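# Line up three lettered blocks alphabetically on the mat

## Task

Of the four blocks, three carry a letter on their upper face. Put those three entirely on the mat, in one straight, closely spaced row, ordered A-to-Z from left to right as viewed from the midpoint between the two arm bases. Each must have its letter facing up and not upside down or turned. The fourth block must end up somewhere off the mat. Everything must stay put on its own once the robot lets go, so release the blocks and move the grippers away at the end.

## Robot and tools

Robot: two arms, left_arm and right_arm. The names are labels only; left_arm sits on the +y side of the scene. Each arm has six revolute joints plus a gripper.

Scene frame (shared by all gripper readings): origin on the table surface between the arms, +x pointing out over the table, +z up, +y toward left_arm. Positions are in metres, orientations as quaternions w,x,y,z, velocities in m/s and rad/s. The reported hand position can be off from the real one, more so when the arm is stretched far.

Gripper geometry: fingers point along the gripper's own +z and close along its y axis. end_effector_position is the spot between the pads when closed, roughly 2 cm back from the fingertips; closing pushes the tips about 10 mm further along +z. Fully open pad gap is 0.084 m.

Tool execute_actions, argument "actions": a list holding zero or one item. An empty list just reports the current state without commanding anything. A wait item is {"steps": N} with N up to 300 control steps (each 1/30 s); the time you spend replying is counted inside that wait. A motion item is {"rows": [...], "steps": N} with N from 1 to 15 (15 if omitted). Each row is one flat list of 14 numbers covering both arms, even if only one moves: left_arm waist, shoulder, elbow, forearm roll, wrist pitch, wrist roll, opening, then the same seven for right_arm. One row is used per control step; if there are fewer rows than steps the final row repeats. Joint values are absolute target angles in radians (the same quantities printed under Joint positions), not offsets. Opening is an absolute command from -1 (shut) to +1 (fully open). Optional "pictures": false skips camera images (they are included by default). A refused call sends nothing at all.

Joint ranges in radians, same for both arms: waist -6.283..6.283, shoulder -2.059..2.094, elbow -3.927..0.192, forearm roll -6.283..6.283, wrist pitch -1.693..3.142, wrist roll -6.283..6.283. A target more than 0.010 beyond a range end, and also further out than the joint's last reported angle, causes refusal. The true end may differ by up to 0.010 either way; targets past it are clipped to it and the result may report "joint sent to its limit" (possibly about an earlier move). No such line does not prove more travel is available.

Motion limits: joint targets change at most 3.14 rad/s, with 0.16 s to ramp up, and all joints of an arm are timed to arrive together. Per step the target is kept within 0.623 rad of the measured angle, and if the targets would move the gripper more than 70 mm from where it is measured, they are scaled back. Large moves therefore need several calls. Between calls the arms keep heading for the last row sent until motion essentially stops or a step is HELD; then only a new action continues the motion. Fingers still in motion finish moving.

Result lines: the state line gives each arm's pose and velocities. Joint positions and Joint velocities list each arm's six joints then the pad gap in metres. grip_measured is the measured opening on the same -1..1 scale you command. HELD marks steps where your row (or part) was not sent. "joint command not followed" means a clearance check altered or blocked joint targets on some steps; the rest of the row still ran. A TORQUE FAULT means contact torque hit a joint's load limit: the arm backs that joint off, pauses 10 s and drops the rest of the call. Load limits (N m): waist 46, shoulder 46, elbow 27.6, forearm roll 27.6, wrist pitch 18.4, wrist roll 18.4; a carried object's weight adds to these. MOTOR HOT appears from 65 °C; at 80 °C an OVER-TEMPERATURE FAULT brakes that arm until it cools. Holding loads heats motors, even while you are composing a reply.

Grasping: to hold something, keep commanding an opening well under grip_measured; the bigger the gap, the firmer the squeeze (about 24 N per pad for items up to ~6 cm wide). Sending back grip_measured itself still presses lightly; wider items may slip. Closing fast can squeeze harder, sometimes enough to spring the fingers open. Brief external tugs on held parts or nudges to loose ones can occur.

Tool zoom_image: "camera" is one of cam_head_left, cam_head_right, cam_left_wrist, cam_right_wrist; "region" is [x0, y0, x1, y1] in pixels of that camera's latest image, origin at top-left, at most 504x504. It returns a more detailed crop, useful for reading block letters.

Cameras: all four images are 672x504, returned in the order listed above. Calibration (intrinsics K, distortion D, T_world_to_cam mapping scene frame to camera frame) is supplied; fixed cameras may be off by up to about 2.3 degrees and 9 mm, wrist cameras follow their arm's joint readings. Results list cameras whose calibration changed.

Tool finished_scene: argument "scene" is the current scene number. Replying with no tool call ends everything.

Order of work: look, locate and read the blocks (zoom as needed), pick each lettered block, place it upright and correctly oriented in the row, move the unlettered block off the mat but keep it on the table, open the grippers, withdraw, then call finished_scene.

Avoid: dropping or knocking anything off the table, slamming or pressing hard on objects, letting the two arms touch or push each other, and leaving anything that only stays in place because a gripper holds it.

Each tool is called after "Emit:" by a JSON object that holds its "fn" and its "kwargs".

## Session

Emit:
{"fn": "execute_actions", "kwargs": {"actions": []}}

Scene clock: 0.00 s of 7600.00 s.
left_arm: end_effector_position=(+0.2336, +0.3967, +0.2357) grip_measured=+1.00 end_effector_quat_wxyz=(+0.023, +0.268, +0.939, -0.215) end_effector_velocity=(-0.000, +0.000, -0.000) end_effector_angular_velocity=(+0.000, -0.000, +0.001) | right_arm: end_effector_position=(+0.5269, -0.2774, +0.2852) grip_measured=+1.00 end_effector_quat_wxyz=(-0.005, +0.606, +0.795, +0.012) end_effector_velocity=(+0.000, -0.000, -0.000) end_effector_angular_velocity=(-0.000, +0.001, -0.000)
Joint positions: left_arm=[ 0.396 -0.779 -0.502 -0.355  1.543 -2.091  0.084] | right_arm=[ 0.409  0.175 -1.517  0.024  1.329 -1.597  0.084]
Joint velocities: left_arm=[ 0. -0.  0.  0. -0. -0.  0.] | right_arm=[-0.     0.001 -0.     0.    -0.    -0.    -0.   ]
camera_calibration (this result's frames):
cam_left_wrist: T_world_to_cam=[[0.521359, 0.746897, -0.412711, -0.286467], [0.849115, -0.502123, 0.163939, 0.032085], [-0.0847858, -0.43591, -0.895988, 0.535305], [0, 0, 0, 1]] pos_world=[0.167494, 0.463417, 0.356138]
cam_right_wrist: T_world_to_cam=[[0.959766, 0.280593, 0.0107919, -0.397612], [0.280777, -0.959474, -0.0239398, -0.336693], [0.0036372, 0.0260067, -0.999655, 0.425139], [0, 0, 0, 1]] pos_world=[0.474604, -0.222537, 0.421223]

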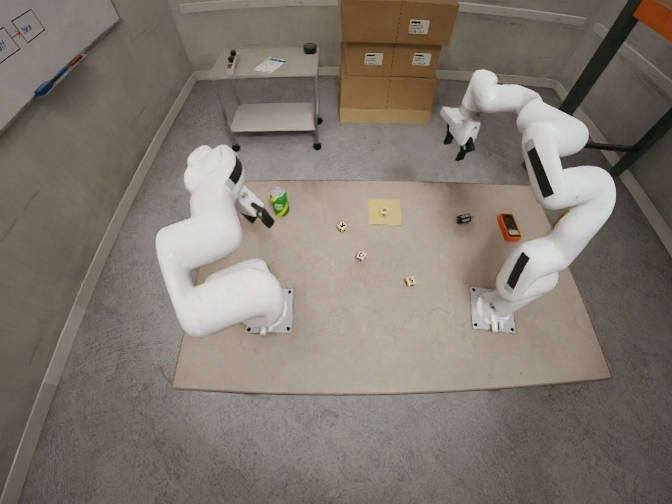

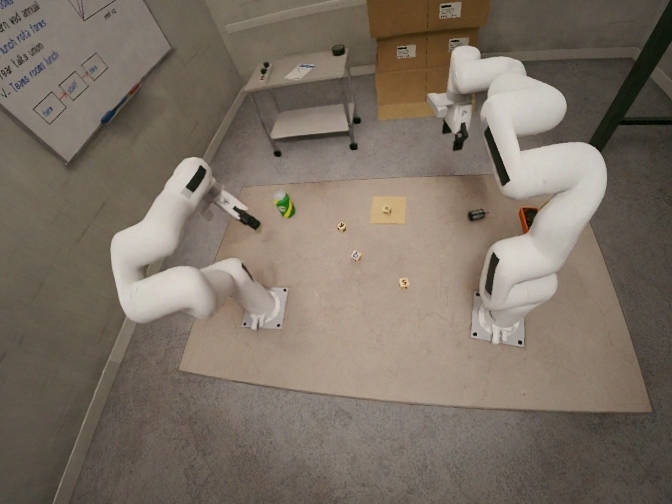

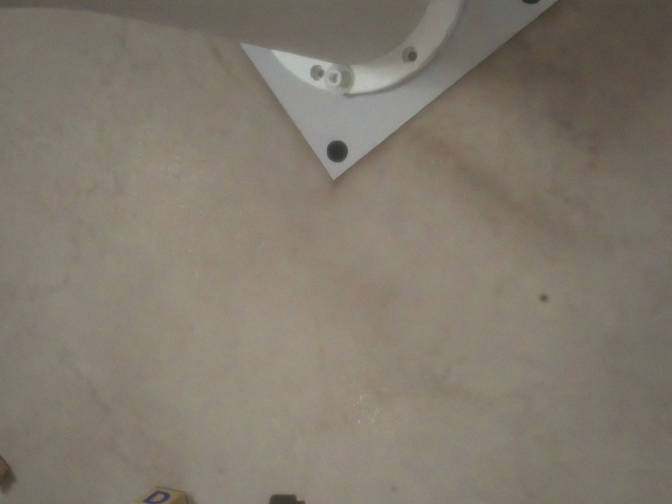

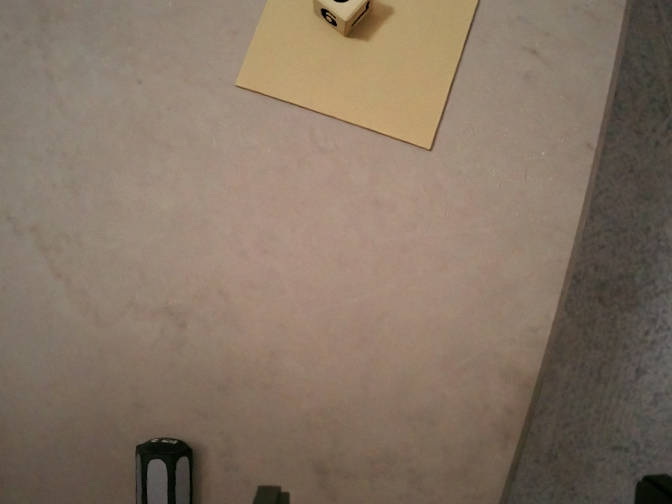

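Emit:
{"fn": "zoom_image", "kwargs": {"camera": "cam_head_left", "region": [320, 190, 440, 300]}}

Emit:
{"fn": "zoom_image", "kwargs": {"camera": "cam_head_right", "region": [320, 190, 440, 300]}}

Region (320, 190, 440, 300) of cam_head_left's 672x504 image, scaled by 4.200, with more detail than that image has; it fills the top 462 rows of this view, and the rest is white.

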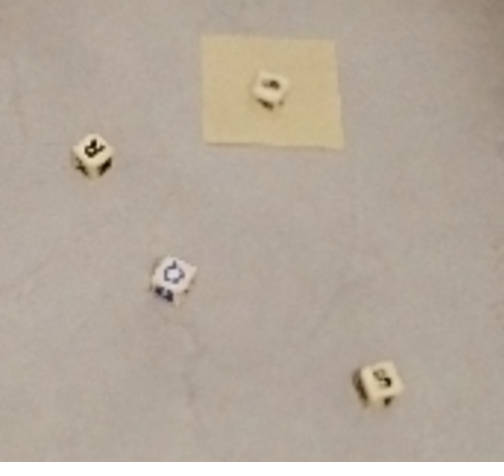

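Region (320, 190, 440, 300) of cam_head_right's 672x504 image, scaled by 4.200, with more detail than that image has; it fills the top 462 rows of this view, and the rest is white.

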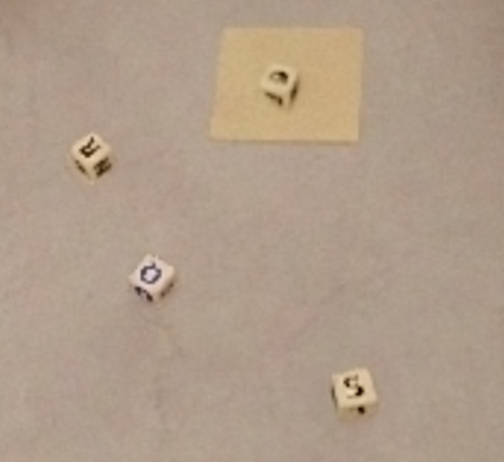

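Emit:
{"fn": "execute_actions", "kwargs": {"actions": [{"rows":[[1.3,-0.779,-0.502,-0.355,1.543,-2.091,1,0.88,0.383,-1.415,0,1.032,-2.42,1]]}], "pictures": false}}

Emit:
{"fn": "execute_actions", "kwargs": {"actions": [{"steps":25}]}}

Scene clock: 11.03 s of 7600.00 s.
left_arm: end_effector_position=(+0.1811, +0.5327, +0.2358) grip_measured=+1.00 end_effector_quat_wxyz=(+0.094, -0.059, +0.974, -0.195) end_effector_velocity=(-0.236, +0.275, -0.000) end_effector_angular_velocity=(-0.001, +0.001, +1.652) | right_arm: end_effector_position=(+0.4916, -0.1309, +0.2050) grip_measured=+1.00 end_effector_quat_wxyz=(-0.002, +0.276, +0.961, +0.005) end_effector_velocity=(-0.142, +0.315, -0.183) end_effector_angular_velocity=(-0.037, -0.009, +1.836)
Joint positions: left_arm=[ 1.074 -0.779 -0.502 -0.355  1.543 -2.091  0.084] | right_arm=[ 0.69   0.299 -1.456  0.01   1.152 -2.058  0.084]
Joint velocities: left_arm=[ 1.652  0.002 -0.     0.     0.     0.     0.   ] | right_arm=[ 0.63   0.28   0.138 -0.032 -0.396 -1.197 -0.   ]
Steps of this call (steps 1 to 90: nothing new was sent; then 7.53 s passed at rest; steps 91 to 105: all 15 steps of this action). Readings (joint positions):
91: left_arm=[0.396 -0.779 -0.502 -0.355 1.543 -2.091] | right_arm=[0.410 0.175 -1.517 0.024 1.329 -1.597]
92: left_arm=[0.401 -0.779 -0.502 -0.355 1.544 -2.091] | right_arm=[0.412 0.176 -1.517 0.024 1.326 -1.603]
94: left_arm=[0.453 -0.779 -0.502 -0.355 1.544 -2.091] | right_arm=[0.445 0.189 -1.512 0.021 1.302 -1.653]
98: left_arm=[0.686 -0.779 -0.502 -0.355 1.543 -2.091] | right_arm=[0.543 0.235 -1.487 0.017 1.245 -1.785]
105: the state above

Scene clock: 11.87 s of 7600.00 s.
left_arm: end_effector_position=(+0.1449, +0.5663, +0.2357) grip_measured=+1.00 end_effector_quat_wxyz=(+0.115, -0.169, +0.962, -0.184) end_effector_velocity=(-0.000, +0.000, +0.000) end_effector_angular_velocity=(+0.002, -0.000, +0.002) | right_arm: end_effector_position=(+0.4377, -0.0413, +0.1504) grip_measured=+1.00 end_effector_quat_wxyz=(+0.000, +0.002, +1.000, +0.000) end_effector_velocity=(-0.001, +0.001, -0.001) end_effector_angular_velocity=(+0.000, -0.000, +0.004)
Joint positions: left_arm=[ 1.3   -0.779 -0.502 -0.355  1.543 -2.091  0.084] | right_arm=[ 0.88   0.383 -1.415 -0.     1.032 -2.42   0.084]
Joint velocities: left_arm=[ 0.001 -0.002  0.     0.    -0.001 -0.    -0.   ] | right_arm=[ 0.003  0.002  0.001  0.    -0.003 -0.001  0.   ]
Steps of this call (steps 1 to 25: the robot went on to your last target). Readings (joint positions):
1: left_arm=[1.128 -0.779 -0.502 -0.355 1.543 -2.091] | right_arm=[0.711 0.309 -1.451 0.009 1.139 -2.098]
2: left_arm=[1.178 -0.779 -0.502 -0.355 1.543 -2.091] | right_arm=[0.732 0.318 -1.447 0.008 1.126 -2.138]
4: left_arm=[1.253 -0.779 -0.502 -0.355 1.543 -2.091] | right_arm=[0.774 0.336 -1.438 0.006 1.099 -2.218]
8: left_arm=[1.293 -0.779 -0.502 -0.355 1.543 -2.091] | right_arm=[0.852 0.371 -1.421 0.002 1.051 -2.363]
25: the state above
camera_calibration (this result's frames):
cam_left_wrist: T_world_to_cam=[[-0.264213, 0.871852, -0.41239, -0.323919], [0.919779, 0.35642, 0.164231, -0.304014], [0.290169, -0.335916, -0.896082, 0.490795], [0, 0, 0, 1]] pos_world=[0.0516278, 0.555632, 0.35614]
cam_right_wrist: T_world_to_cam=[[-0.0125464, 0.999917, -0.00286374, 0.0805041], [0.999921, 0.0125444, -0.000697212, -0.366525], [-0.000661231, -0.00287226, -0.999996, 0.28531], [0, 0, 0, 1]] pos_world=[0.367695, -0.0750801, 0.285284]

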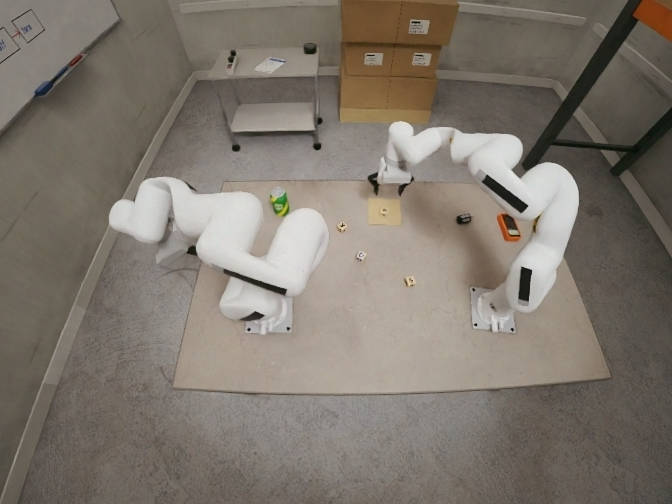

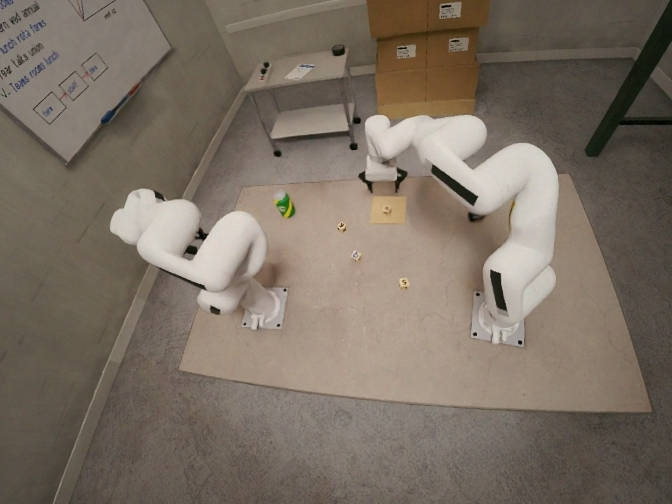

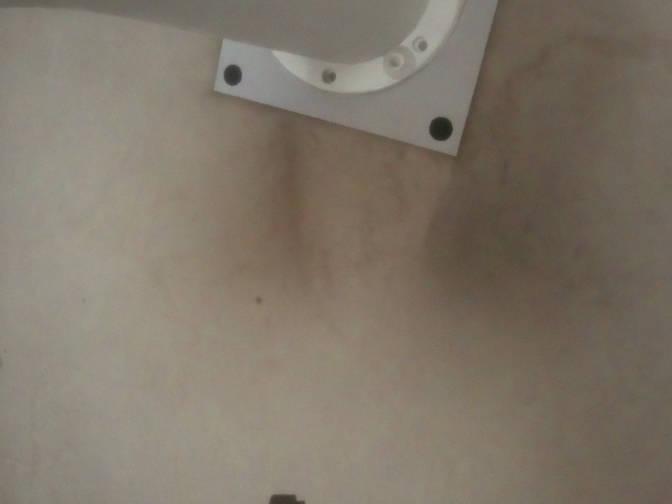

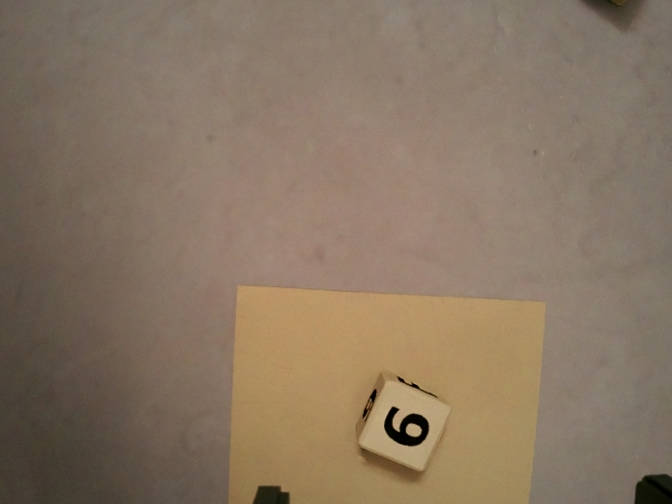

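Emit:
{"fn": "execute_actions", "kwargs": {"actions": [{"rows":[[0.5,-0.779,-0.502,-0.355,1.543,-2.091,1,0.871,0.47,-1.35,0,0.88,-2.05,0.6]],"steps":12}], "pictures": false}}

Emit:
{"fn": "execute_actions", "kwargs": {"actions": [{"rows":[[0.5,-0.779,-0.502,-0.355,1.543,-2.091,1,0.871,0.569,-1.308,0,0.739,-2.05,0.6]]}], "pictures": false}}

Emit:
{"fn": "execute_actions", "kwargs": {"actions": [{"rows":[[0.5,-0.779,-0.502,-0.355,1.543,-2.091,1,0.871,0.569,-1.308,0,0.739,-2.05,0.4],[0.5,-0.779,-0.502,-0.355,1.543,-2.091,1,0.871,0.569,-1.308,0,0.739,-2.05,0.2],[0.5,-0.779,-0.502,-0.355,1.543,-2.091,1,0.871,0.569,-1.308,0,0.739,-2.05,0.1],[0.5,-0.779,-0.502,-0.355,1.543,-2.091,1,0.871,0.569,-1.308,0,0.739,-2.05,0],[0.5,-0.779,-0.502,-0.355,1.543,-2.091,1,0.871,0.569,-1.308,0,0.739,-2.05,-0.1],[0.5,-0.779,-0.502,-0.355,1.543,-2.091,1,0.871,0.569,-1.308,0,0.739,-2.05,-0.2],[0.5,-0.779,-0.502,-0.355,1.543,-2.091,1,0.871,0.569,-1.308,0,0.739,-2.05,-0.3],[0.5,-0.779,-0.502,-0.355,1.543,-2.091,1,0.871,0.569,-1.308,0,0.739,-2.05,-0.4],[0.5,-0.779,-0.502,-0.355,1.543,-2.091,1,0.871,0.569,-1.308,0,0.739,-2.05,-0.6],[0.5,-0.779,-0.502,-0.355,1.543,-2.091,1,0.871,0.569,-1.308,0,0.739,-2.05,-0.8]]}]}}

Emit:
{"fn": "execute_actions", "kwargs": {"actions": [{"rows":[[0.5,-0.779,-0.502,-0.355,1.543,-2.091,1,0.871,0.51,-1.33,0,0.82,-2.05,-0.8]],"steps":8}], "pictures": false}}

Emit:
{"fn": "execute_actions", "kwargs": {"actions": [{"rows":[[0.5,-0.779,-0.502,-0.355,1.543,-2.091,1,0.58,0.51,-1.33,0,0.82,-2.05,-0.8]]}], "pictures": false}}

Emit:
{"fn": "execute_actions", "kwargs": {"actions": [{"rows":[[0.5,-0.779,-0.502,-0.355,1.543,-2.091,1,0.58,0.55,-1.315,0,0.765,-2.05,-0.8],[0.5,-0.779,-0.502,-0.355,1.543,-2.091,1,0.58,0.55,-1.315,0,0.765,-2.05,-0.8],[0.5,-0.779,-0.502,-0.355,1.543,-2.091,1,0.58,0.55,-1.315,0,0.765,-2.05,-0.8],[0.5,-0.779,-0.502,-0.355,1.543,-2.091,1,0.58,0.55,-1.315,0,0.765,-2.05,-0.8],[0.5,-0.779,-0.502,-0.355,1.543,-2.091,1,0.58,0.55,-1.315,0,0.765,-2.05,-0.8],[0.5,-0.779,-0.502,-0.355,1.543,-2.091,1,0.58,0.567,-1.309,0,0.742,-2.05,-0.8]]}], "pictures": false}}

Emit:
{"fn": "execute_actions", "kwargs": {"actions": [{"rows":[[0.5,-0.779,-0.502,-0.355,1.543,-2.091,1,0.58,0.567,-1.309,0,0.742,-2.05,1]],"steps":10}], "pictures": false}}

Emit:
{"fn": "execute_actions", "kwargs": {"actions": [{"rows":[[0.5,-0.779,-0.502,-0.355,1.543,-2.091,1,0.58,0.42,-1.38,0,0.96,-2.05,1]],"steps":10}], "pictures": false}}

Emit:
{"fn": "execute_actions", "kwargs": {"actions": [{"rows":[[0.5,-0.779,-0.502,-0.355,1.543,-2.091,1,1.317,0.25,-1.225,0,0.975,-1.99,1]]}], "pictures": false}}

Emit:
{"fn": "execute_actions", "kwargs": {"actions": [{"steps":35}]}}

Scene clock: 53.33 s of 7600.00 s.
left_arm: end_effector_position=(+0.2145, +0.4801, +0.2358) grip_measured=+1.00 end_effector_quat_wxyz=(+0.065, +0.080, +0.973, -0.207) end_effector_velocity=(+0.149, -0.331, +0.000) end_effector_angular_velocity=(+0.000, -0.000, -1.655) | right_arm: end_effector_position=(+0.4391, -0.0466, +0.0837) grip_measured=+0.60 end_effector_quat_wxyz=(-0.003, +0.185, +0.983, -0.004) end_effector_velocity=(+0.036, +0.032, +0.049) end_effector_angular_velocity=(+0.110, -0.131, -0.147)
Joint positions: left_arm=[ 0.788 -0.779 -0.502 -0.355  1.543 -2.091  0.084] | right_arm=[ 0.871  0.473 -1.348  0.     0.885 -2.06   0.069]
Joint velocities: left_arm=[-1.655 -0.002  0.001  0.     0.001 -0.     0.   ] | right_arm=[ 0.002 -0.041 -0.053 -0.001 -0.077  0.15  -0.   ]
Steps of this call (steps 1 to 15: the robot went on to your last target; steps 16 to 90: nothing new was sent; then 38.07 s passed at rest; steps 91 to 102: all 12 steps of this action). Readings (joint positions):
91: left_arm=[1.300 -0.779 -0.502 -0.355 1.543 -2.091] | right_arm=[0.880 0.383 -1.415 -0.000 1.032 -2.420]
92: left_arm=[1.295 -0.779 -0.502 -0.355 1.543 -2.091] | right_arm=[0.880 0.384 -1.414 -0.000 1.029 -2.414]
94: left_arm=[1.243 -0.779 -0.502 -0.355 1.542 -2.091] | right_arm=[0.879 0.393 -1.408 -0.000 1.006 -2.358]
98: left_arm=[1.010 -0.779 -0.502 -0.355 1.543 -2.091] | right_arm=[0.873 0.453 -1.362 0.000 0.914 -2.133]
102: the state above

Scene clock: 53.83 s of 7600.00 s.
left_arm: end_effector_position=(+0.2318, +0.4199, +0.2357) grip_measured=+1.00 end_effector_quat_wxyz=(+0.035, +0.218, +0.952, -0.214) end_effector_velocity=(+0.000, -0.002, +0.000) end_effector_angular_velocity=(-0.000, -0.001, -0.010) | right_arm: end_effector_position=(+0.4393, -0.0463, +0.0273) grip_measured=+0.59 end_effector_quat_wxyz=(+0.001, +0.190, +0.982, +0.002) end_effector_velocity=(-0.008, -0.007, -0.014) end_effector_angular_velocity=(-0.019, +0.023, -0.002)
Joint positions: left_arm=[ 0.502 -0.779 -0.502 -0.355  1.543 -2.091  0.084] | right_arm=[ 0.871  0.567 -1.31  -0.     0.739 -2.05   0.069]
Joint velocities: left_arm=[-0.01  -0.001 -0.    -0.001  0.001 -0.    -0.   ] | right_arm=[-0.001  0.014  0.018  0.001 -0.003  0.001 -0.   ]
Steps of this call (steps 1 to 15: all 15 steps of this action). Readings (joint positions):
1: left_arm=[0.733 -0.779 -0.502 -0.355 1.543 -2.091] | right_arm=[0.871 0.471 -1.350 0.000 0.882 -2.056]
2: left_arm=[0.679 -0.779 -0.502 -0.355 1.543 -2.091] | right_arm=[0.871 0.472 -1.351 -0.000 0.875 -2.054]
4: left_arm=[0.584 -0.779 -0.502 -0.355 1.543 -2.091] | right_arm=[0.871 0.497 -1.344 -0.000 0.825 -2.052]
8: left_arm=[0.510 -0.779 -0.502 -0.355 1.543 -2.091] | right_arm=[0.871 0.568 -1.304 0.000 0.754 -2.050]
15: the state above

Scene clock: 54.33 s of 7600.00 s.
left_arm: end_effector_position=(+0.2318, +0.4195, +0.2357) grip_measured=+1.00 end_effector_quat_wxyz=(+0.035, +0.219, +0.951, -0.214) end_effector_velocity=(-0.000, -0.000, -0.000) end_effector_angular_velocity=(-0.000, +0.000, -0.001) | right_arm: end_effector_position=(+0.4387, -0.0468, +0.0261) grip_measured=-0.33 end_effector_quat_wxyz=(+0.000, +0.190, +0.982, +0.001) end_effector_velocity=(-0.000, -0.000, -0.000) end_effector_angular_velocity=(-0.001, +0.001, +0.001)
Joint positions: left_arm=[ 0.5   -0.779 -0.502 -0.355  1.543 -2.091  0.084] | right_arm=[ 0.871  0.568 -1.309  0.     0.739 -2.05   0.03 ]
Joint velocities: left_arm=[-0.001 -0.     0.    -0.    -0.    -0.    -0.   ] | right_arm=[-0.     0.     0.    -0.     0.001 -0.001 -0.   ]
Steps of this call (steps 1 to 15: all 15 steps of this action). Readings (joint positions):
1: left_arm=[0.502 -0.779 -0.502 -0.355 1.543 -2.091] | right_arm=[0.871 0.567 -1.309 -0.000 0.739 -2.050]
2: left_arm=[0.501 -0.779 -0.502 -0.355 1.543 -2.091] | right_arm=[0.871 0.568 -1.309 -0.000 0.739 -2.050]
4: left_arm=[0.501 -0.779 -0.502 -0.355 1.543 -2.091] | right_arm=[0.871 0.568 -1.308 -0.000 0.739 -2.050]
8: left_arm=[0.500 -0.779 -0.502 -0.355 1.543 -2.091] | right_arm=[0.871 0.568 -1.309 0.000 0.739 -2.050]
15: the state above
camera_calibration (this result's frames):
cam_left_wrist: T_world_to_cam=[[0.441133, 0.79709, -0.41237, -0.305118], [0.896608, -0.411245, 0.164232, -0.00420444], [-0.0386772, -0.442182, -0.896091, 0.53708], [0, 0, 0, 1]] pos_world=[0.15914, 0.478964, 0.356142]
cam_right_wrist: T_world_to_cam=[[0.357798, 0.933798, -0.00165203, -0.0799203], [0.933799, -0.357799, -0.00019318, -0.355847], [-0.000771484, -0.00147354, -0.999999, 0.161112], [0, 0, 0, 1]] pos_world=[0.361009, -0.052455, 0.160911]

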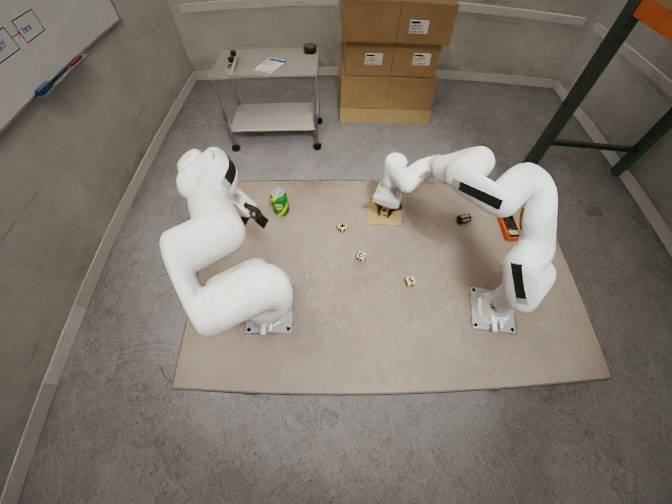

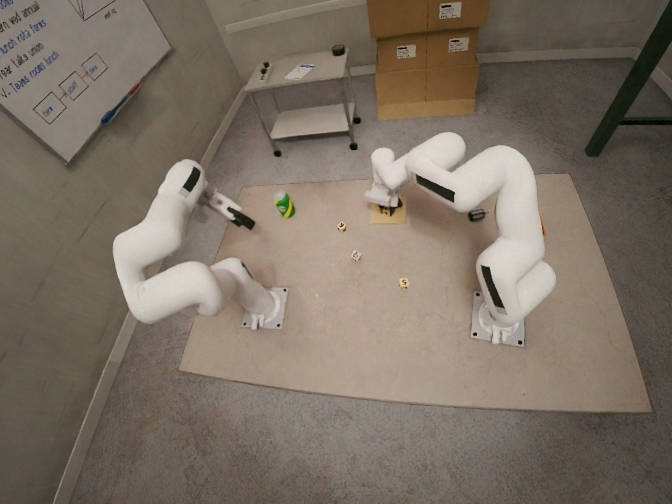

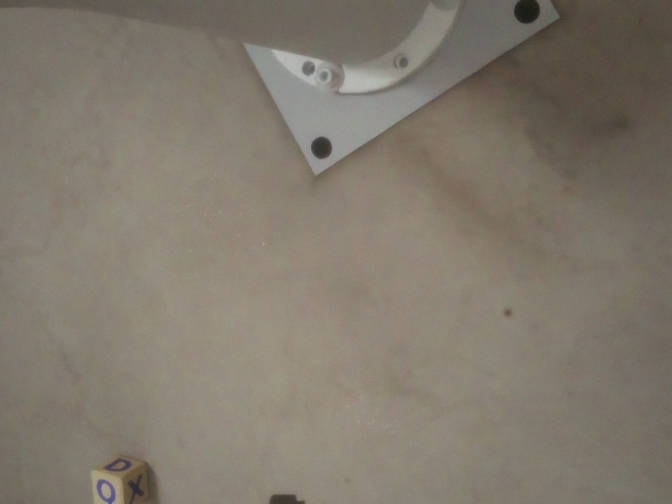

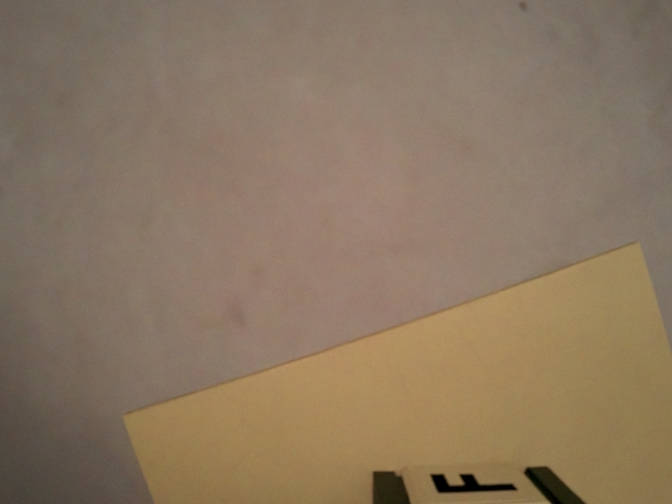

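Scene clock: 54.60 s of 7600.00 s.
left_arm: end_effector_position=(+0.2318, +0.4195, +0.2357) grip_measured=+1.00 end_effector_quat_wxyz=(+0.035, +0.219, +0.951, -0.214) end_effector_velocity=(+0.000, +0.000, +0.000) end_effector_angular_velocity=(+0.001, -0.002, -0.001) | right_arm: end_effector_position=(+0.4426, -0.0435, +0.0624) grip_measured=-0.33 end_effector_quat_wxyz=(+0.003, +0.190, +0.982, +0.004) end_effector_velocity=(-0.002, -0.001, +0.037) end_effector_angular_velocity=(-0.006, +0.008, -0.000)
Joint positions: left_arm=[ 0.5   -0.779 -0.502 -0.355  1.543 -2.091  0.084] | right_arm=[ 0.871  0.51  -1.333 -0.     0.813 -2.05   0.03 ]
Joint velocities: left_arm=[-0.001 -0.001 -0.     0.    -0.001  0.     0.   ] | right_arm=[ 0.    -0.066 -0.019  0.     0.094  0.    -0.   ]
Steps of this call (steps 1 to 8: all 8 steps of this action). Readings (joint positions):
1: left_arm=[0.500 -0.779 -0.502 -0.355 1.543 -2.091] | right_arm=[0.871 0.568 -1.309 0.000 0.739 -2.050]
2: left_arm=[0.500 -0.779 -0.502 -0.355 1.543 -2.091] | right_arm=[0.871 0.566 -1.309 0.000 0.745 -2.050]
4: left_arm=[0.500 -0.779 -0.502 -0.355 1.543 -2.091] | right_arm=[0.871 0.546 -1.314 -0.000 0.780 -2.050]
8: the state above

Scene clock: 55.10 s of 7600.00 s.
left_arm: end_effector_position=(+0.2318, +0.4195, +0.2357) grip_measured=+1.00 end_effector_quat_wxyz=(+0.035, +0.219, +0.951, -0.214) end_effector_velocity=(-0.000, -0.000, +0.000) end_effector_angular_velocity=(-0.000, +0.000, -0.001) | right_arm: end_effector_position=(+0.5263, -0.1807, +0.0605) grip_measured=-0.33 end_effector_quat_wxyz=(-0.000, +0.327, +0.945, -0.000) end_effector_velocity=(+0.027, -0.062, +0.001) end_effector_angular_velocity=(-0.000, +0.001, -0.120)
Joint positions: left_arm=[ 0.5   -0.779 -0.502 -0.355  1.543 -2.091  0.084] | right_arm=[ 0.586  0.51  -1.33  -0.     0.82  -2.05   0.03 ]
Joint velocities: left_arm=[-0.001  0.    -0.     0.     0.     0.    -0.   ] | right_arm=[-0.12  -0.002  0.001  0.001  0.002 -0.     0.   ]
Steps of this call (steps 1 to 15: all 15 steps of this action). Readings (joint positions):
1: left_arm=[0.500 -0.779 -0.502 -0.355 1.543 -2.091] | right_arm=[0.871 0.509 -1.332 -0.000 0.815 -2.050]
2: left_arm=[0.500 -0.779 -0.502 -0.355 1.543 -2.091] | right_arm=[0.867 0.509 -1.331 0.000 0.817 -2.050]
4: left_arm=[0.500 -0.779 -0.502 -0.355 1.543 -2.091] | right_arm=[0.828 0.511 -1.329 0.000 0.818 -2.050]
8: left_arm=[0.500 -0.779 -0.502 -0.355 1.543 -2.091] | right_arm=[0.718 0.511 -1.330 -0.000 0.819 -2.050]
15: the state above

Scene clock: 55.60 s of 7600.00 s.
left_arm: end_effector_position=(+0.2318, +0.4195, +0.2357) grip_measured=+1.00 end_effector_quat_wxyz=(+0.035, +0.219, +0.951, -0.214) end_effector_velocity=(+0.000, +0.000, -0.000) end_effector_angular_velocity=(-0.000, +0.001, +0.001) | right_arm: end_effector_position=(+0.5259, -0.1845, +0.0272) grip_measured=-0.33 end_effector_quat_wxyz=(+0.000, +0.330, +0.944, +0.000) end_effector_velocity=(+0.006, +0.001, +0.004) end_effector_angular_velocity=(+0.008, -0.018, -0.002)
Joint positions: left_arm=[ 0.5   -0.779 -0.502 -0.355  1.543 -2.091  0.084] | right_arm=[ 0.58   0.566 -1.31   0.     0.743 -2.05   0.03 ]
Joint velocities: left_arm=[ 0.     0.001 -0.     0.    -0.    -0.    -0.   ] | right_arm=[-0.003 -0.002 -0.005 -0.    -0.014 -0.001  0.   ]
Steps of this call (steps 1 to 15: all 15 steps of this action). Readings (joint positions):
1: left_arm=[0.500 -0.779 -0.502 -0.355 1.543 -2.091] | right_arm=[0.584 0.510 -1.330 -0.000 0.820 -2.050]
2: left_arm=[0.500 -0.779 -0.502 -0.355 1.543 -2.091] | right_arm=[0.583 0.513 -1.329 -0.000 0.814 -2.050]
4: left_arm=[0.500 -0.779 -0.502 -0.355 1.543 -2.091] | right_arm=[0.583 0.529 -1.325 0.000 0.790 -2.050]
8: left_arm=[0.500 -0.779 -0.502 -0.355 1.543 -2.091] | right_arm=[0.582 0.556 -1.312 0.000 0.761 -2.050]
15: the state above

Scene clock: 55.93 s of 7600.00 s.
left_arm: end_effector_position=(+0.2318, +0.4195, +0.2357) grip_measured=+1.00 end_effector_quat_wxyz=(+0.035, +0.219, +0.951, -0.214) end_effector_velocity=(-0.000, +0.000, -0.000) end_effector_angular_velocity=(-0.001, +0.001, +0.000) | right_arm: end_effector_position=(+0.5258, -0.1848, +0.0268) grip_measured=+0.99 end_effector_quat_wxyz=(+0.000, +0.330, +0.944, +0.000) end_effector_velocity=(-0.000, +0.000, -0.000) end_effector_angular_velocity=(-0.000, +0.002, +0.001)
Joint positions: left_arm=[ 0.5   -0.779 -0.502 -0.355  1.543 -2.091  0.084] | right_arm=[ 0.58   0.567 -1.309 -0.     0.742 -2.05   0.084]
Joint velocities: left_arm=[ 0.001  0.001 -0.     0.     0.001  0.     0.   ] | right_arm=[ 0.     0.001 -0.001  0.001  0.002 -0.001  0.006]
Steps of this call (steps 1 to 10: all 10 steps of this action). Readings (joint positions):
1: left_arm=[0.500 -0.779 -0.502 -0.355 1.543 -2.091] | right_arm=[0.580 0.566 -1.310 -0.000 0.742 -2.050]
2: left_arm=[0.500 -0.779 -0.502 -0.355 1.543 -2.091] | right_arm=[0.580 0.566 -1.310 0.000 0.742 -2.050]
4: left_arm=[0.500 -0.779 -0.502 -0.355 1.543 -2.091] | right_arm=[0.580 0.566 -1.309 -0.000 0.742 -2.050]
8: left_arm=[0.500 -0.779 -0.502 -0.355 1.543 -2.091] | right_arm=[0.580 0.567 -1.309 -0.000 0.742 -2.050]
10: the state above

Scene clock: 56.27 s of 7600.00 s.
left_arm: end_effector_position=(+0.2318, +0.4195, +0.2357) grip_measured=+1.00 end_effector_quat_wxyz=(+0.035, +0.219, +0.951, -0.214) end_effector_velocity=(-0.000, -0.000, +0.000) end_effector_angular_velocity=(+0.001, -0.001, +0.000) | right_arm: end_effector_position=(+0.5337, -0.1813, +0.1211) grip_measured=+1.00 end_effector_quat_wxyz=(+0.007, +0.330, +0.944, +0.006) end_effector_velocity=(-0.023, -0.010, +0.090) end_effector_angular_velocity=(-0.024, +0.055, -0.001)
Joint positions: left_arm=[ 0.5   -0.779 -0.502 -0.355  1.543 -2.091  0.084] | right_arm=[ 0.58   0.423 -1.382 -0.     0.94  -2.05   0.084]
Joint velocities: left_arm=[-0.    -0.002  0.    -0.     0.    -0.    -0.   ] | right_arm=[-0.    -0.16  -0.051  0.     0.271  0.001 -0.   ]
Steps of this call (steps 1 to 10: all 10 steps of this action). Readings (joint positions):
1: left_arm=[0.500 -0.779 -0.502 -0.355 1.543 -2.091] | right_arm=[0.580 0.567 -1.309 0.000 0.742 -2.050]
2: left_arm=[0.500 -0.779 -0.502 -0.355 1.543 -2.091] | right_arm=[0.580 0.565 -1.310 0.000 0.747 -2.050]
4: left_arm=[0.500 -0.779 -0.502 -0.355 1.543 -2.091] | right_arm=[0.580 0.540 -1.319 0.000 0.796 -2.050]
8: left_arm=[0.500 -0.779 -0.502 -0.355 1.543 -2.091] | right_arm=[0.580 0.445 -1.371 -0.000 0.912 -2.050]
10: the state above

Scene clock: 56.77 s of 7600.00 s.
left_arm: end_effector_position=(+0.2318, +0.4195, +0.2357) grip_measured=+1.00 end_effector_quat_wxyz=(+0.035, +0.219, +0.951, -0.214) end_effector_velocity=(-0.000, -0.000, -0.000) end_effector_angular_velocity=(-0.001, +0.002, -0.000) | right_arm: end_effector_position=(+0.4135, -0.0414, +0.1329) grip_measured=+1.00 end_effector_quat_wxyz=(-0.000, +0.185, +0.983, -0.000) end_effector_velocity=(-0.312, +0.277, +0.033) end_effector_angular_velocity=(-0.001, +0.001, +0.697)
Joint positions: left_arm=[ 0.5   -0.779 -0.502 -0.355  1.543 -2.091  0.084] | right_arm=[ 0.909  0.344 -1.306  0.     0.962 -2.022  0.084]
Joint velocities: left_arm=[-0.     0.001  0.001  0.     0.    -0.     0.   ] | right_arm=[ 0.758 -0.174  0.15  -0.001  0.025  0.061  0.   ]
Steps of this call (steps 1 to 15: all 15 steps of this action). Readings (joint positions):
1: left_arm=[0.500 -0.779 -0.502 -0.355 1.543 -2.091] | right_arm=[0.580 0.420 -1.382 -0.000 0.947 -2.050]
2: left_arm=[0.500 -0.779 -0.502 -0.355 1.543 -2.091] | right_arm=[0.584 0.418 -1.379 -0.000 0.951 -2.049]
4: left_arm=[0.500 -0.779 -0.502 -0.355 1.543 -2.091] | right_arm=[0.623 0.410 -1.364 -0.000 0.953 -2.045]
8: left_arm=[0.500 -0.779 -0.502 -0.355 1.543 -2.091] | right_arm=[0.733 0.384 -1.341 0.000 0.956 -2.036]
15: the state above

Scene clock: 57.93 s of 7600.00 s.
left_arm: end_effector_position=(+0.2318, +0.4195, +0.2357) grip_measured=+1.00 end_effector_quat_wxyz=(+0.035, +0.219, +0.951, -0.214) end_effector_velocity=(-0.000, +0.000, -0.000) end_effector_angular_velocity=(-0.000, +0.001, +0.000) | right_arm: end_effector_position=(+0.2237, +0.0669, +0.1499) grip_measured=+1.00 end_effector_quat_wxyz=(-0.000, -0.002, +1.000, -0.000) end_effector_velocity=(-0.001, +0.001, +0.000) end_effector_angular_velocity=(+0.002, -0.001, +0.001)
Joint positions: left_arm=[ 0.5   -0.779 -0.502 -0.355  1.543 -2.091  0.084] | right_arm=[ 1.317  0.25  -1.225 -0.     0.975 -1.99   0.084]
Joint velocities: left_arm=[ 0.001  0.001 -0.    -0.     0.     0.    -0.   ] | right_arm=[ 0.002  0.001 -0.001  0.    -0.002  0.001 -0.   ]
Steps of this call (steps 1 to 35: the robot went on to your last target). Readings (joint positions):
1: left_arm=[0.500 -0.779 -0.502 -0.355 1.543 -2.091] | right_arm=[0.934 0.338 -1.301 0.000 0.963 -2.020]
2: left_arm=[0.500 -0.779 -0.502 -0.355 1.543 -2.091] | right_arm=[0.959 0.333 -1.296 0.000 0.964 -2.018]
4: left_arm=[0.500 -0.779 -0.502 -0.355 1.543 -2.091] | right_arm=[1.010 0.321 -1.286 0.000 0.965 -2.014]
8: left_arm=[0.500 -0.779 -0.502 -0.355 1.543 -2.091] | right_arm=[1.113 0.297 -1.266 0.000 0.969 -2.006]
35: the state above
camera_calibration (this result's frames):
cam_left_wrist: T_world_to_cam=[[0.441196, 0.797053, -0.412374, -0.305102], [0.896575, -0.411316, 0.164233, -0.00417693], [-0.0387137, -0.442183, -0.896089, 0.53708], [0, 0, 0, 1]] pos_world=[0.159147, 0.478952, 0.356141]
cam_right_wrist: T_world_to_cam=[[-0.0198041, 0.999799, -0.00310081, -0.0286595], [0.999803, 0.0198012, -0.000950961, -0.154227], [-0.00088937, -0.00311903, -0.999995, 0.285041], [0, 0, 0, 1]] pos_world=[0.153883, 0.0325967, 0.284804]

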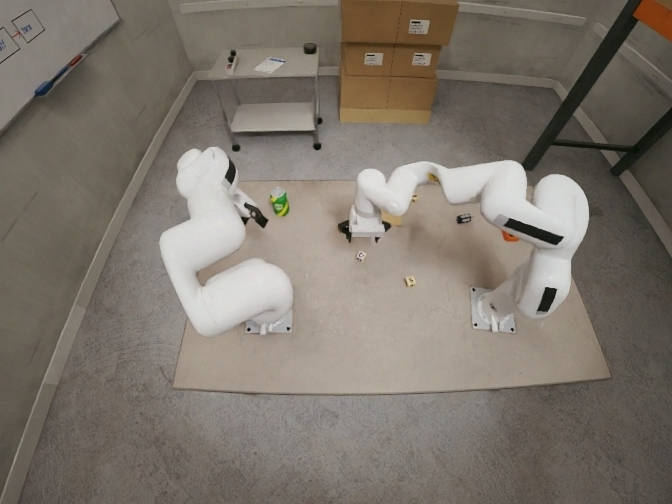

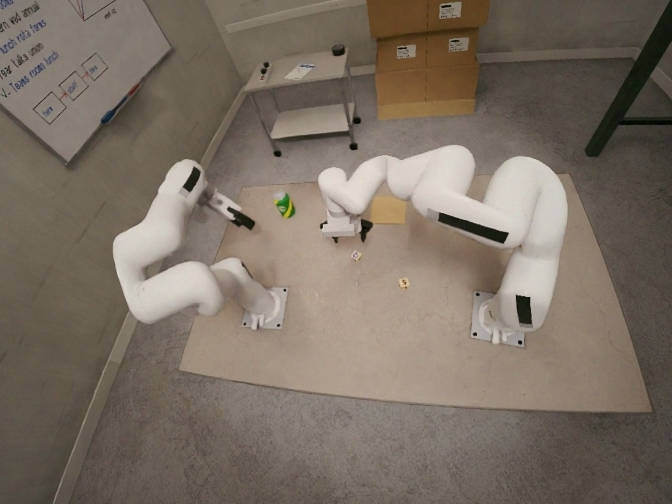

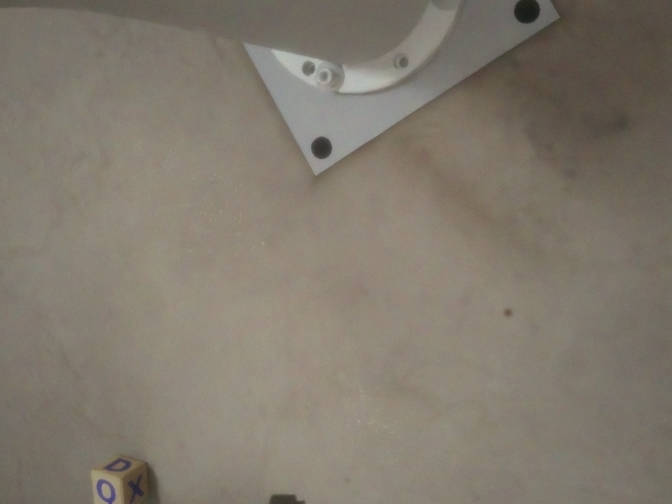

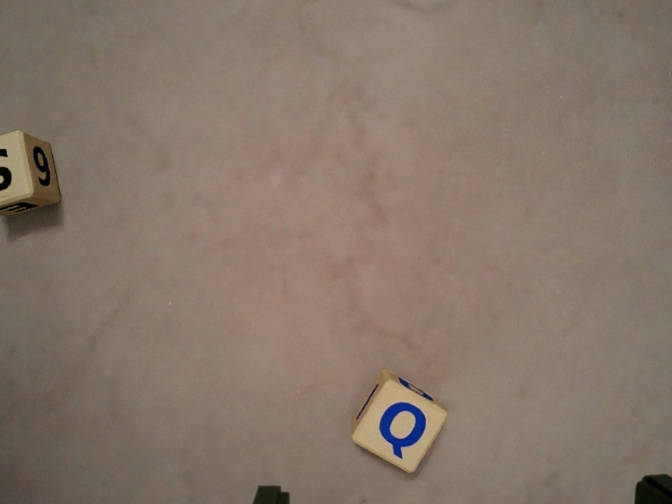

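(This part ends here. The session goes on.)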